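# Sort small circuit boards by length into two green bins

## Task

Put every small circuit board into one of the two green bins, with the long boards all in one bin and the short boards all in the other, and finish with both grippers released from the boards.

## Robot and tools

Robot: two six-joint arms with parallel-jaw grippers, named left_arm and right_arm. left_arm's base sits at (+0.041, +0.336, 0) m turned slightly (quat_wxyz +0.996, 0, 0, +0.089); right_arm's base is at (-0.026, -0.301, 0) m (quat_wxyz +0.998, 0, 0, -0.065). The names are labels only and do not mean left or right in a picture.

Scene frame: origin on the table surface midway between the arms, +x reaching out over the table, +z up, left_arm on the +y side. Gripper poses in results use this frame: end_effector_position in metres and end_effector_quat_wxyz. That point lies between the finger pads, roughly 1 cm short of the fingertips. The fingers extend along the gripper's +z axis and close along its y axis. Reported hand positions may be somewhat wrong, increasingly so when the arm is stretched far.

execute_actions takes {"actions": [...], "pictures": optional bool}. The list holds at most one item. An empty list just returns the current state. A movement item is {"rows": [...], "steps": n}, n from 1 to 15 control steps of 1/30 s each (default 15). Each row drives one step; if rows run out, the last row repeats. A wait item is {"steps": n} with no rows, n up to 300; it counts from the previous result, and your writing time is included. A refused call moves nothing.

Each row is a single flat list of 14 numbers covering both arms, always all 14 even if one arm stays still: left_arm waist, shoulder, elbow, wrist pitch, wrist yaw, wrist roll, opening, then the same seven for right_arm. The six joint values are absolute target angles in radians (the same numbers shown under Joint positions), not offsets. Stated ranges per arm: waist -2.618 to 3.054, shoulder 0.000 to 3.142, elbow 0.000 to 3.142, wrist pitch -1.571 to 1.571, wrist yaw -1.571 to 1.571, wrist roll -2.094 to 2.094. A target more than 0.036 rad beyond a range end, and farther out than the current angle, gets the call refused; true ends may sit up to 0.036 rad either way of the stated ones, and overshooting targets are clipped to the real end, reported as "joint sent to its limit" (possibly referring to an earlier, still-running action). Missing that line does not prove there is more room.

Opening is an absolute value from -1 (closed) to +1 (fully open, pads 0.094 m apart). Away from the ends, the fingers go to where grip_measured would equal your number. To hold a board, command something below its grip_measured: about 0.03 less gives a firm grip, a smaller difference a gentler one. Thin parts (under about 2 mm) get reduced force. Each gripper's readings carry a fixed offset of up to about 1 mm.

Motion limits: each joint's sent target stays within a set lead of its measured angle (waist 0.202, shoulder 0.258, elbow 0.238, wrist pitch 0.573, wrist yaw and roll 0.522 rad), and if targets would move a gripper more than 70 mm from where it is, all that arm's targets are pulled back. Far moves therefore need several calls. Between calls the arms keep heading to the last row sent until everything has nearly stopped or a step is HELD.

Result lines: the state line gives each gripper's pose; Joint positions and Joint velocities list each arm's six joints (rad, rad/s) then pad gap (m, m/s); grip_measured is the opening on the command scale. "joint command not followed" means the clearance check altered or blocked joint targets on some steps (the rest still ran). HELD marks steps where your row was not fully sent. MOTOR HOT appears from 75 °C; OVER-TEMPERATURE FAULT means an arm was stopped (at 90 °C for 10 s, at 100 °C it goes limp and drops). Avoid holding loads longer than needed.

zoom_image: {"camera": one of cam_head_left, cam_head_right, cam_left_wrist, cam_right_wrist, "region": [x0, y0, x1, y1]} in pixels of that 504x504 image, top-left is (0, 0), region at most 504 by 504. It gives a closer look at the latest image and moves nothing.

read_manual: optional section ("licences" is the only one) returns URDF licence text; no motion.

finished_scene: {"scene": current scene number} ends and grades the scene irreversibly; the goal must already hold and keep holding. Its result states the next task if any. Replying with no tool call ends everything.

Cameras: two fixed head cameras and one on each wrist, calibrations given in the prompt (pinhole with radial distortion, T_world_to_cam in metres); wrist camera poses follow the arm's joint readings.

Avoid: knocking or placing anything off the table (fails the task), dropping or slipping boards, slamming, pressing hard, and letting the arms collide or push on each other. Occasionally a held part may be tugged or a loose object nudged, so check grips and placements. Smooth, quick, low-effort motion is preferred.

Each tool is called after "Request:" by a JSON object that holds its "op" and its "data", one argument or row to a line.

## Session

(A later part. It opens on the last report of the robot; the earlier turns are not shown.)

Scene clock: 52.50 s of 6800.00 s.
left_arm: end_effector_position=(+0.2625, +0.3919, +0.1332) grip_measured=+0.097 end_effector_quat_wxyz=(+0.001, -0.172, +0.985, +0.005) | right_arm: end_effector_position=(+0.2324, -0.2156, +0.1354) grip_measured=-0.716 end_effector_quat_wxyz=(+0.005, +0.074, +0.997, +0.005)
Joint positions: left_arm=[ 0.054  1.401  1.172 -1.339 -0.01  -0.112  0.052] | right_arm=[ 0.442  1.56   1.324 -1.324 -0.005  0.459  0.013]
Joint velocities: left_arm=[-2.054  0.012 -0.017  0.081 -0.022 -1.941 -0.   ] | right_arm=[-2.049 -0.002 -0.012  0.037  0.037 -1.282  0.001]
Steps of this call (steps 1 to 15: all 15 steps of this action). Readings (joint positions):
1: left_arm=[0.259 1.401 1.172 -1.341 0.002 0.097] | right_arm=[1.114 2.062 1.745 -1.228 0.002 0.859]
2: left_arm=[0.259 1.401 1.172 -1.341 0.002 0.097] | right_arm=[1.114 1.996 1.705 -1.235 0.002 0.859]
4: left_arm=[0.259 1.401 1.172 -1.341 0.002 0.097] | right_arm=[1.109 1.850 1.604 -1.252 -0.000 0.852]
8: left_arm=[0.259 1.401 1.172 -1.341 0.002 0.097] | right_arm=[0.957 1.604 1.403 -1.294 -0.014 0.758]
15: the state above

Request:
{"op": "execute_actions", "data": {
  "actions": [
    {"rows":[[-1.107,1.45,1.2,-1.32,0,-0.93,0.1,-0.33,1.55,1.32,-1.34,0,-0.18,-0.78],[-1.107,1.45,1.2,-1.32,0,-0.93,0.1,-0.33,1.55,1.32,-1.34,0,-0.18,-0.78],[-1.107,1.45,1.2,-1.32,0,-0.93,0.1,-0.33,1.55,1.32,-1.34,0,-0.18,-0.78],[-1.107,1.45,1.2,-1.32,0,-0.93,0.1,-0.33,1.55,1.32,-1.34,0,-0.18,-0.78],[-1.107,1.45,1.2,-1.32,0,-0.93,0.1,-0.33,1.55,1.32,-1.34,0,-0.18,-0.78],[-1.107,1.45,1.2,-1.32,0,-0.93,0.1,-0.33,1.6,1.38,-1.35,0,-0.18,-0.78],[-1.107,1.45,1.2,-1.32,0,-0.93,0.1,-0.33,1.65,1.44,-1.36,0,-0.18,-0.78],[-1.107,1.45,1.2,-1.32,0,-0.93,0.1,-0.33,1.7,1.5,-1.37,0,-0.18,-0.78],[-1.107,1.45,1.2,-1.32,0,-0.93,0.1,-0.33,1.75,1.56,-1.38,0,-0.18,-0.78],[-1.107,1.45,1.2,-1.32,0,-0.93,0.1,-0.33,1.8,1.62,-1.39,0,-0.18,-0.78],[-1.107,1.45,1.2,-1.32,0,-0.93,0.1,-0.33,1.86,1.69,-1.39,0,-0.18,-0.78],[-1.107,1.45,1.2,-1.32,0,-0.93,0.1,-0.33,1.92,1.75,-1.39,0,-0.18,-0.78]]}
  ],
  "pictures": false
}}

Request:
{"op": "execute_actions", "data": {
  "actions": [
    {"rows":[[-1.107,1.45,1.2,-1.32,0,-0.93,0.1,-0.33,1.92,1.75,-1.39,0,-0.18,-0.78],[-1.107,1.45,1.2,-1.32,0,-0.93,0.1,-0.33,1.92,1.75,-1.39,0,-0.18,-0.78],[-1.107,1.47,1.18,-1.26,0,-0.93,0.1,-0.33,1.92,1.72,-1.33,0,-0.18,-0.78],[-1.107,1.49,1.16,-1.21,0,-0.93,0.1,-0.33,1.925,1.69,-1.29,0,-0.18,-0.78],[-1.107,1.51,1.14,-1.16,0,-0.93,0.1,-0.33,1.93,1.66,-1.25,0,-0.18,-0.78],[-1.107,1.53,1.11,-1.11,0,-0.93,0.1,-0.33,1.935,1.63,-1.21,0,-0.18,-0.78],[-1.107,1.55,1.08,-1.06,0,-0.93,0.1,-0.33,1.94,1.60,-1.17,0,-0.18,-0.78],[-1.107,1.56,1.05,-1.01,0,-0.93,0.1,-0.33,1.945,1.57,-1.13,0,-0.18,-0.78],[-1.107,1.575,1.02,-0.96,0,-0.93,0.1,-0.33,1.95,1.54,-1.09,0,-0.18,-0.78],[-1.107,1.59,0.99,-0.91,0,-0.93,0.1,-0.33,1.95,1.51,-1.07,0,-0.18,-0.78],[-1.107,1.60,0.97,-0.91,0,-0.93,0.1,-0.33,1.95,1.48,-1.07,0,-0.18,-0.78],[-1.107,1.60,0.95,-0.91,0,-0.93,0.1,-0.33,1.95,1.47,-1.07,0,-0.18,-0.78]]}
  ],
  "pictures": false
}}

Request:
{"op": "execute_actions", "data": {
  "actions": [
    {"steps":15}
  ]
}}

Scene clock: 57.03 s of 6800.00 s.
left_arm: end_effector_position=(+0.1845, +0.1489, +0.1232) grip_measured=+0.097 end_effector_quat_wxyz=(-0.013, +0.005, +1.000, +0.002) | right_arm: end_effector_position=(+0.3009, -0.4688, +0.1289) grip_measured=-0.716 end_effector_quat_wxyz=(+0.009, +0.159, +0.987, -0.008)
Joint positions: left_arm=[-1.088  1.453  1.176 -1.313  0.017 -0.9    0.052] | right_arm=[-0.342  1.919  1.72  -1.349  0.01  -0.153  0.013]
Joint velocities: left_arm=[-0.999 -0.002 -0.007 -0.007  0.183 -0.081 -0.001] | right_arm=[ 0.076  0.501  0.134 -0.022  0.007 -0.183 -0.   ]
Steps of this call (steps 1 to 30: the robot went on to your last target; steps 31 to 90: nothing new was sent; then 1.03 s passed at rest; steps 91 to 105: all 15 steps of this action). Readings (joint positions):
91: left_arm=[-0.111 1.405 1.173 -1.336 -0.001 -0.468] | right_arm=[0.279 1.560 1.324 -1.324 -0.007 0.196]
92: left_arm=[-0.169 1.414 1.175 -1.336 -0.008 -0.561] | right_arm=[0.228 1.560 1.324 -1.324 -0.016 0.121]
94: left_arm=[-0.314 1.435 1.176 -1.328 -0.005 -0.692] | right_arm=[0.087 1.560 1.324 -1.324 -0.014 0.015]
98: left_arm=[-0.608 1.453 1.176 -1.317 0.002 -0.828] | right_arm=[-0.203 1.616 1.390 -1.353 -0.008 -0.095]
105: the state above

Scene clock: 57.53 s of 6800.00 s.
left_arm: end_effector_position=(+0.1848, +0.1385, +0.0333) grip_measured=+0.097 end_effector_quat_wxyz=(-0.026, +0.007, +0.999, +0.021) | right_arm: end_effector_position=(+0.2865, -0.4589, +0.0504) grip_measured=-0.716 end_effector_quat_wxyz=(-0.029, +0.148, +0.988, +0.006)
Joint positions: left_arm=[-1.114  1.609  0.955 -0.983  0.016 -0.921  0.052] | right_arm=[-0.337  1.964  1.467 -1.133  0.007 -0.17   0.013]
Joint velocities: left_arm=[ 0.002  0.022 -0.203  0.154  0.037  0.051 -0.001] | right_arm=[ 0.007  0.095 -0.178  0.154 -0.037 -0.037  0.001]
Steps of this call (steps 1 to 15: all 15 steps of this action). Readings (joint positions):
1: left_arm=[-1.111 1.453 1.176 -1.313 0.022 -0.903] | right_arm=[-0.340 1.931 1.721 -1.350 0.009 -0.157]
2: left_arm=[-1.117 1.453 1.176 -1.313 0.023 -0.906] | right_arm=[-0.338 1.938 1.721 -1.354 0.008 -0.159]
4: left_arm=[-1.115 1.455 1.176 -1.301 0.020 -0.912] | right_arm=[-0.337 1.940 1.714 -1.348 0.008 -0.163]
8: left_arm=[-1.114 1.503 1.132 -1.177 0.016 -0.918] | right_arm=[-0.337 1.938 1.633 -1.258 0.007 -0.167]
15: the state above

Scene clock: 58.03 s of 6800.00 s.
left_arm: end_effector_position=(+0.1922, +0.1285, +0.0317) grip_measured=+0.097 end_effector_quat_wxyz=(-0.010, +0.007, +1.000, +0.001) | right_arm: end_effector_position=(+0.2949, -0.4632, +0.0483) grip_measured=-0.716 end_effector_quat_wxyz=(-0.012, +0.148, +0.989, +0.000)
Joint positions: left_arm=[-1.114  1.609  0.951 -0.927  0.016 -0.922  0.052] | right_arm=[-0.337  1.967  1.464 -1.09   0.007 -0.17   0.013]
Joint velocities: left_arm=[ 0.017 -0.002 -0.007  0.007 -0.095 -0.007 -0.001] | right_arm=[ 0.002 -0.007 -0.002  0.022  0.022  0.066 -0.001]
Steps of this call (steps 1 to 15: the robot went on to your last target). Readings (joint positions):
1: left_arm=[-1.114 1.609 0.952 -0.977 0.016 -0.921] | right_arm=[-0.337 1.966 1.464 -1.128 0.007 -0.170]
2: left_arm=[-1.114 1.609 0.951 -0.970 0.016 -0.922] | right_arm=[-0.337 1.967 1.464 -1.122 0.007 -0.170]
4: left_arm=[-1.114 1.609 0.951 -0.951 0.016 -0.922] | right_arm=[-0.337 1.967 1.464 -1.109 0.007 -0.170]
8: left_arm=[-1.114 1.609 0.951 -0.935 0.016 -0.922] | right_arm=[-0.337 1.967 1.464 -1.096 0.007 -0.170]
15: the state above
camera_calibration (this result's frames):
cam_left_wrist: T_world_to_cam=[[0.237673, -0.968724, -0.0713189, 0.0891357], [-0.787189, -0.235108, 0.570138, 0.189543], [-0.569074, -0.0793648, -0.818447, 0.273635], [0, 0, 0, 1]] pos_world=[0.283739, 0.152628, 0.122247]
cam_right_wrist: T_world_to_cam=[[-0.119369, -0.992729, 0.0154918, -0.426633], [-0.637129, 0.0885587, 0.765652, 0.200448], [-0.761457, 0.0815249, -0.643068, 0.395688], [0, 0, 0, 1]] pos_world=[0.378084, -0.473541, 0.10759]

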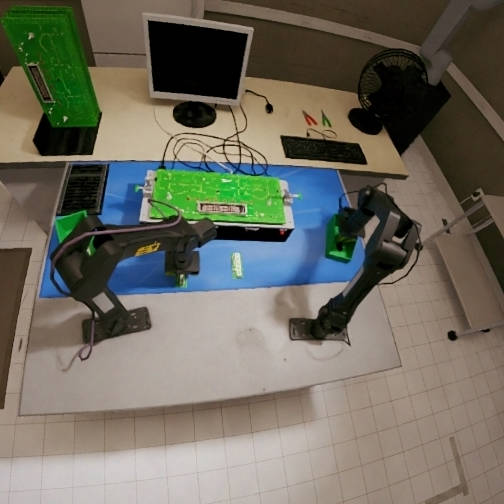

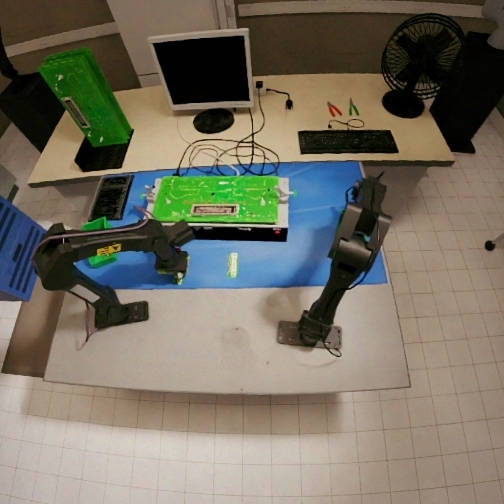

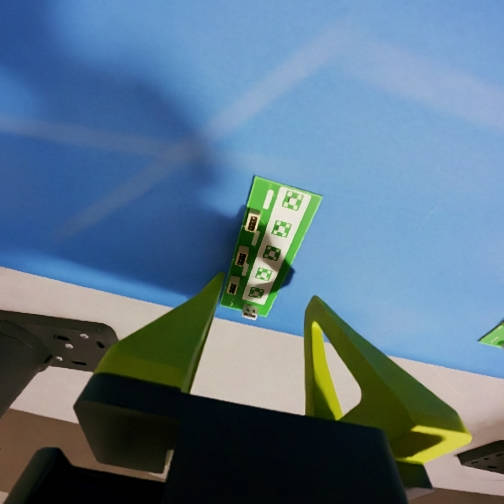

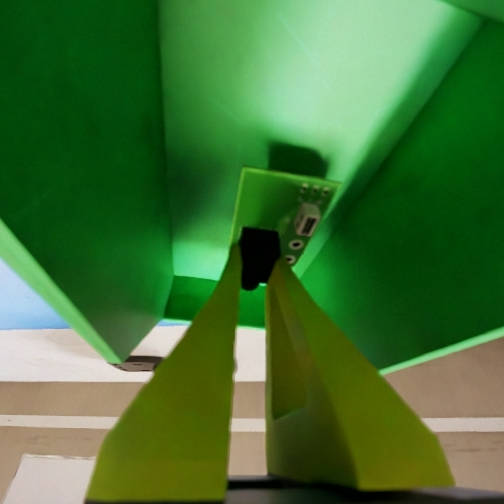

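Request:
{"op": "execute_actions", "data": {
  "actions": [
    {"rows":[[-1.075,1.60,0.95,-0.91,0,-0.93,0.2,-0.33,1.95,1.47,-1.07,0,-0.18,-0.5],[-1.075,1.60,0.95,-0.91,0,-0.93,0.2,-0.33,1.95,1.47,-1.07,0,-0.18,-0.5],[-1.075,1.60,0.95,-0.91,0,-0.93,0.2,-0.33,1.95,1.47,-1.07,0,-0.18,-0.5],[-1.075,1.60,0.95,-0.9,0,-0.93,0.2,-0.33,1.95,1.47,-1.07,0,-0.18,-0.5],[-1.075,1.61,0.94,-0.88,0,-0.93,0.2,-0.33,1.95,1.47,-1.07,0,-0.18,-0.5],[-1.075,1.62,0.93,-0.86,0,-0.93,0.2,-0.33,1.94,1.5,-1.12,0,-0.18,-0.5],[-1.075,1.625,0.92,-0.84,0,-0.93,0.2,-0.33,1.93,1.53,-1.18,0,-0.18,-0.5],[-1.075,1.63,0.91,-0.82,0,-0.93,0.2,-0.33,1.93,1.56,-1.24,0,-0.18,-0.5],[-1.075,1.635,0.905,-0.812,0,-0.93,0.2,-0.33,1.92,1.6,-1.3,0,-0.18,-0.5],[-1.075,1.64,0.9,-0.812,0,-0.93,0.2,-0.33,1.91,1.64,-1.34,0,-0.18,-0.5],[-1.075,1.645,0.89,-0.812,0,-0.93,0.2,-0.33,1.9,1.68,-1.37,0,-0.18,-0.5],[-1.075,1.65,0.882,-0.812,0,-0.93,0.2,-0.33,1.9,1.72,-1.39,0,-0.18,-0.5]]}
  ],
  "pictures": false
}}

Request:
{"op": "execute_actions", "data": {
  "actions": [
    {"steps":12}
  ]
}}

Scene clock: 60.90 s of 6800.00 s.
left_arm: end_effector_position=(+0.2005, +0.1331, +0.0131) grip_measured=+0.197 end_effector_quat_wxyz=(-0.007, -0.011, +1.000, -0.002) | right_arm: end_effector_position=(+0.3072, -0.4694, +0.1212) grip_measured=-0.502 end_effector_quat_wxyz=(+0.019, +0.148, +0.989, -0.010)
Joint positions: left_arm=[-1.079  1.639  0.901 -0.837  0.014 -0.923  0.056] | right_arm=[-0.337  1.922  1.694 -1.3    0.007 -0.17   0.023]
Joint velocities: left_arm=[-0.012  0.007 -0.007 -0.022  0.051  0.037 -0.   ] | right_arm=[-0.002 -0.364  0.393 -0.286  0.007 -0.037 -0.   ]
Steps of this call (steps 1 to 15: the robot went on to your last target; steps 16 to 71: nothing new was sent; steps 72 to 86: all 15 steps of this action). Readings (joint positions):
72: left_arm=[-1.110 1.609 0.951 -0.925 0.017 -0.922] | right_arm=[-0.337 1.967 1.464 -1.089 0.007 -0.170]
73: left_arm=[-1.102 1.609 0.951 -0.925 0.017 -0.922] | right_arm=[-0.337 1.967 1.464 -1.089 0.007 -0.170]
75: left_arm=[-1.086 1.609 0.951 -0.924 0.015 -0.922] | right_arm=[-0.337 1.967 1.464 -1.089 0.007 -0.170]
79: left_arm=[-1.079 1.609 0.946 -0.890 0.014 -0.923] | right_arm=[-0.337 1.967 1.486 -1.124 0.007 -0.170]
86: the state above

Scene clock: 61.30 s of 6800.00 s.
left_arm: end_effector_position=(+0.2012, +0.1324, +0.0131) grip_measured=+0.197 end_effector_quat_wxyz=(-0.005, -0.012, +1.000, -0.004) | right_arm: end_effector_position=(+0.2952, -0.4633, +0.1312) grip_measured=-0.502 end_effector_quat_wxyz=(+0.002, +0.148, +0.989, -0.005)
Joint positions: left_arm=[-1.079  1.639  0.901 -0.834  0.013 -0.924  0.056] | right_arm=[-0.337  1.904  1.709 -1.369  0.007 -0.17   0.023]
Joint velocities: left_arm=[ 0.007  0.002 -0.012  0.022  0.11   0.051 -0.001] | right_arm=[-0.017  0.002 -0.017 -0.051  0.007  0.007 -0.001]
Steps of this call (steps 1 to 12: the robot went on to your last target). Readings (joint positions):
1: left_arm=[-1.079 1.639 0.901 -0.835 0.014 -0.923] | right_arm=[-0.337 1.912 1.703 -1.310 0.007 -0.170]
2: left_arm=[-1.079 1.639 0.901 -0.834 0.014 -0.924] | right_arm=[-0.337 1.904 1.708 -1.320 0.007 -0.170]
4: left_arm=[-1.079 1.639 0.901 -0.834 0.013 -0.924] | right_arm=[-0.337 1.901 1.709 -1.339 0.007 -0.170]
8: left_arm=[-1.079 1.639 0.901 -0.834 0.013 -0.924] | right_arm=[-0.337 1.904 1.709 -1.361 0.007 -0.170]
12: the state above
camera_calibration (this result's frames):
cam_left_wrist: T_world_to_cam=[[0.273998, -0.959831, -0.0604168, 0.0808915], [-0.783716, -0.259251, 0.564427, 0.210703], [-0.557418, -0.107302, -0.823269, 0.265267], [0, 0, 0, 1]] pos_world=[0.290832, 0.160731, 0.104347]
cam_right_wrist: T_world_to_cam=[[-0.119915, -0.992453, 0.0256292, -0.429046], [-0.657222, 0.0987061, 0.747206, 0.150228], [-0.744097, 0.0727572, -0.664098, 0.442724], [0, 0, 0, 1]] pos_world=[0.376714, -0.472848, 0.192757]

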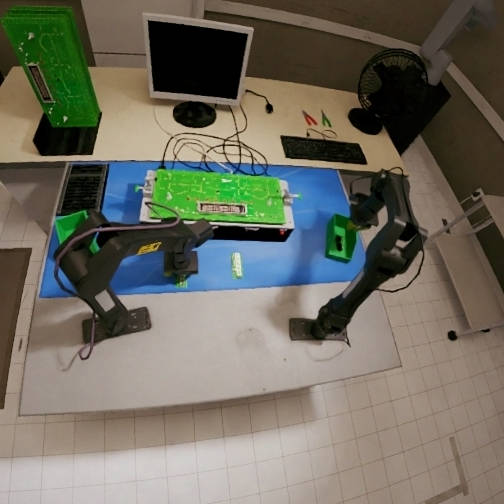

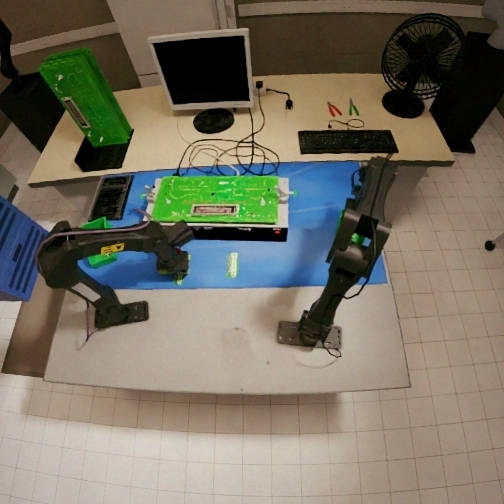

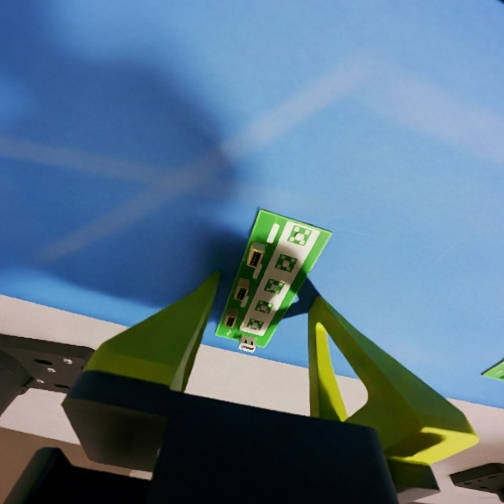

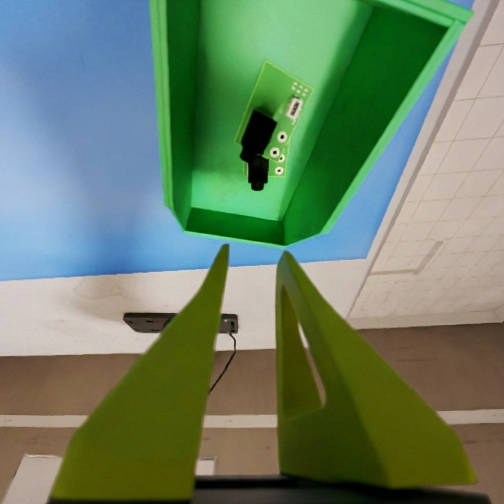

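Contact. Close slowly.

Request:
{"op": "execute_actions", "data": {
  "actions": [
    {"rows":[[-1.075,1.655,0.882,-0.82,0,-0.9,0.12,-0.33,1.9,1.72,-1.39,0,-0.18,-0.5],[-1.075,1.655,0.882,-0.82,0,-0.9,0.06,-0.33,1.9,1.72,-1.39,0,-0.18,-0.5],[-1.075,1.655,0.882,-0.82,0,-0.9,0.0,-0.33,1.9,1.72,-1.39,0,-0.18,-0.5],[-1.075,1.655,0.882,-0.82,0,-0.9,-0.05,-0.33,1.9,1.72,-1.39,0,-0.18,-0.5],[-1.075,1.655,0.882,-0.82,0,-0.9,-0.1,-0.33,1.9,1.72,-1.39,0,-0.18,-0.5],[-1.075,1.655,0.882,-0.82,0,-0.9,-0.14,-0.33,1.9,1.72,-1.39,0,-0.18,-0.5],[-1.075,1.655,0.882,-0.82,0,-0.9,-0.18,-0.33,1.9,1.72,-1.39,0,-0.18,-0.5],[-1.075,1.655,0.882,-0.82,0,-0.9,-0.21,-0.33,1.9,1.72,-1.39,0,-0.18,-0.5],[-1.075,1.655,0.882,-0.82,0,-0.9,-0.235,-0.33,1.9,1.72,-1.39,0,-0.18,-0.5],[-1.075,1.655,0.882,-0.82,0,-0.9,-0.255,-0.33,1.9,1.72,-1.39,0,-0.18,-0.5],[-1.075,1.655,0.882,-0.82,0,-0.9,-0.27,-0.33,1.9,1.72,-1.39,0,-0.18,-0.5],[-1.075,1.655,0.882,-0.82,0,-0.9,-0.285,-0.33,1.9,1.72,-1.39,0,-0.18,-0.5],[-1.075,1.655,0.882,-0.82,0,-0.9,-0.3,-0.33,1.9,1.72,-1.39,0,-0.18,-0.5],[-1.075,1.655,0.882,-0.82,0,-0.9,-0.315,-0.33,1.9,1.72,-1.39,0,-0.18,-0.5],[-1.075,1.655,0.882,-0.82,0,-0.9,-0.33,-0.33,1.9,1.72,-1.39,0,-0.18,-0.5]]}
  ],
  "pictures": false
}}

Request:
{"op": "execute_actions", "data": {
  "actions": [
    {"rows":[[-1.075,1.655,0.882,-0.82,0,-0.9,-0.33,-0.33,1.9,1.72,-1.39,0,-0.18,-0.5],[-1.075,1.655,0.882,-0.82,0,-0.9,-0.33,-0.33,1.9,1.72,-1.39,0,-0.18,-0.5],[-1.075,1.635,0.905,-0.84,0,-0.9,-0.33,-0.33,1.9,1.72,-1.39,0,-0.18,-0.5],[-1.075,1.62,0.92,-0.87,0,-0.9,-0.33,-0.33,1.9,1.72,-1.39,0,-0.18,-0.5],[-1.075,1.605,0.94,-0.91,0,-0.9,-0.33,-0.33,1.9,1.72,-1.39,0,-0.18,-0.5],[-1.075,1.59,0.96,-0.95,0,-0.9,-0.335,-0.33,1.9,1.72,-1.39,0,-0.18,-0.5],[-1.075,1.57,0.98,-1.0,0,-0.9,-0.335,-0.33,1.9,1.72,-1.39,0,-0.18,-0.5],[-1.075,1.55,1.0,-1.05,0,-0.9,-0.335,-0.33,1.9,1.72,-1.39,0,-0.18,-0.5],[-1.075,1.52,1.03,-1.1,0,-0.9,-0.335,-0.33,1.9,1.72,-1.39,0,-0.18,-0.5],[-1.075,1.49,1.05,-1.15,0,-0.9,-0.335,-0.33,1.9,1.72,-1.39,0,-0.18,-0.5],[-1.075,1.46,1.07,-1.2,0,-0.9,-0.335,-0.33,1.9,1.72,-1.39,0,-0.18,-0.5],[-1.075,1.43,1.09,-1.25,0,-0.9,-0.335,-0.33,1.9,1.72,-1.39,0,-0.18,-0.5],[-1.075,1.4,1.1,-1.29,0,-0.9,-0.335,-0.33,1.9,1.72,-1.39,0,-0.18,-0.5],[-1.075,1.37,1.11,-1.32,0,-0.9,-0.335,-0.33,1.9,1.72,-1.39,0,-0.18,-0.5],[-1.075,1.35,1.11,-1.33,0,-0.9,-0.335,-0.33,1.9,1.72,-1.39,0,-0.18,-0.5]]}
  ]
}}

Scene clock: 66.03 s of 6800.00 s.
left_arm: end_effector_position=(+0.2020, +0.1306, +0.0132) grip_measured=-0.312 end_effector_quat_wxyz=(-0.004, -0.004, +1.000, -0.008) | right_arm: end_effector_position=(+0.2943, -0.4628, +0.1312) grip_measured=-0.502 end_effector_quat_wxyz=(+0.001, +0.148, +0.989, -0.004)
Joint positions: left_arm=[-1.079  1.639  0.901 -0.826  0.016 -0.908  0.032] | right_arm=[-0.337  1.904  1.709 -1.372  0.007 -0.17   0.023]
Joint velocities: left_arm=[-0.002  0.002 -0.007 -0.022 -0.037  0.007 -0.012] | right_arm=[ 0.002 -0.017 -0.007 -0.007  0.007 -0.007 -0.   ]
Steps of this call (steps 1 to 30: the robot went on to your last target; steps 31 to 90: nothing new was sent; then 1.23 s passed at rest; steps 91 to 105: all 15 steps of this action). Readings (joint positions):
91: left_arm=[-1.079 1.639 0.901 -0.832 0.014 -0.922] | right_arm=[-0.337 1.904 1.709 -1.372 0.007 -0.170]
92: left_arm=[-1.079 1.639 0.901 -0.829 0.016 -0.919] | right_arm=[-0.337 1.904 1.709 -1.372 0.007 -0.170]
94: left_arm=[-1.079 1.639 0.901 -0.826 0.016 -0.914] | right_arm=[-0.337 1.904 1.709 -1.372 0.007 -0.170]
98: left_arm=[-1.079 1.639 0.901 -0.826 0.016 -0.910] | right_arm=[-0.337 1.904 1.709 -1.372 0.007 -0.170]
105: the state above

Scene clock: 66.53 s of 6800.00 s.
left_arm: end_effector_position=(+0.1945, +0.1402, +0.1084) grip_measured=-0.320 end_effector_quat_wxyz=(+0.019, -0.003, +0.999, -0.036) | right_arm: end_effector_position=(+0.2943, -0.4628, +0.1312) grip_measured=-0.502 end_effector_quat_wxyz=(+0.001, +0.148, +0.989, -0.004)
Joint positions: left_arm=[-1.079  1.412  1.079 -1.158  0.015 -0.907  0.032] | right_arm=[-0.337  1.904  1.709 -1.372  0.007 -0.17   0.023]
Joint velocities: left_arm=[ 0.002 -0.979  0.369 -0.842  0.022 -0.007  0.   ] | right_arm=[-0.007  0.002 -0.002 -0.095 -0.007 -0.037  0.   ]
Steps of this call (steps 1 to 15: all 15 steps of this action). Readings (joint positions):
1: left_arm=[-1.079 1.639 0.901 -0.826 0.016 -0.908] | right_arm=[-0.337 1.904 1.709 -1.372 0.007 -0.170]
2: left_arm=[-1.079 1.639 0.901 -0.826 0.016 -0.908] | right_arm=[-0.337 1.904 1.709 -1.372 0.007 -0.170]
4: left_arm=[-1.079 1.639 0.901 -0.828 0.016 -0.908] | right_arm=[-0.337 1.904 1.709 -1.372 0.007 -0.170]
8: left_arm=[-1.079 1.616 0.930 -0.908 0.016 -0.907] | right_arm=[-0.337 1.904 1.709 -1.372 0.007 -0.170]
15: the state above
camera_calibration (this result's frames):
cam_left_wrist: T_world_to_cam=[[0.258501, -0.965896, 0.0148772, 0.0916134], [-0.814913, -0.209772, 0.54029, 0.155466], [-0.518743, -0.151789, -0.841347, 0.341493], [0, 0, 0, 1]] pos_world=[0.280156, 0.172936, 0.201955]
cam_right_wrist: T_world_to_cam=[[-0.11983, -0.992496, 0.0243306, -0.428598], [-0.654673, 0.097419, 0.749608, 0.147972], [-0.746354, 0.073897, -0.661434, 0.442903], [0, 0, 0, 1]] pos_world=[0.376076, -0.472526, 0.192458]

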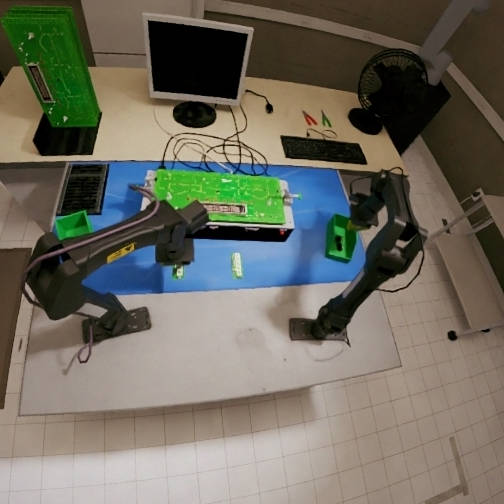

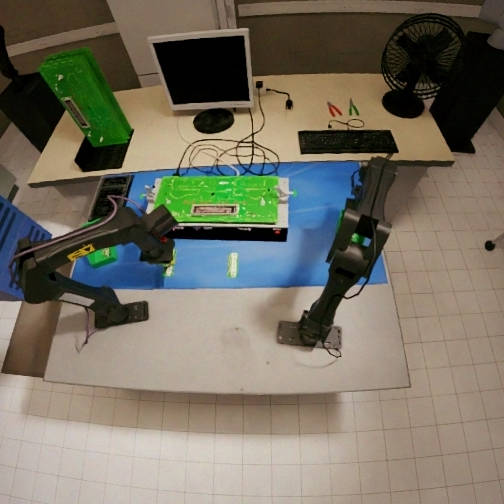

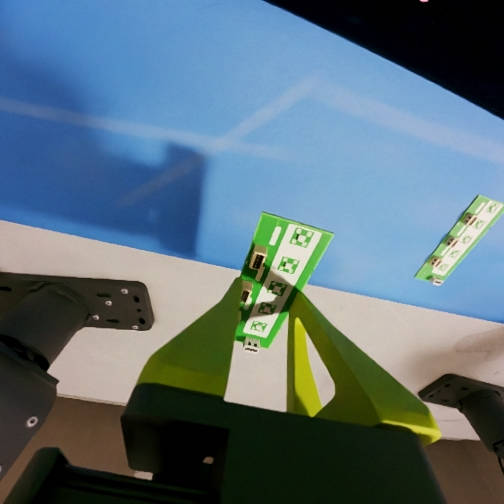

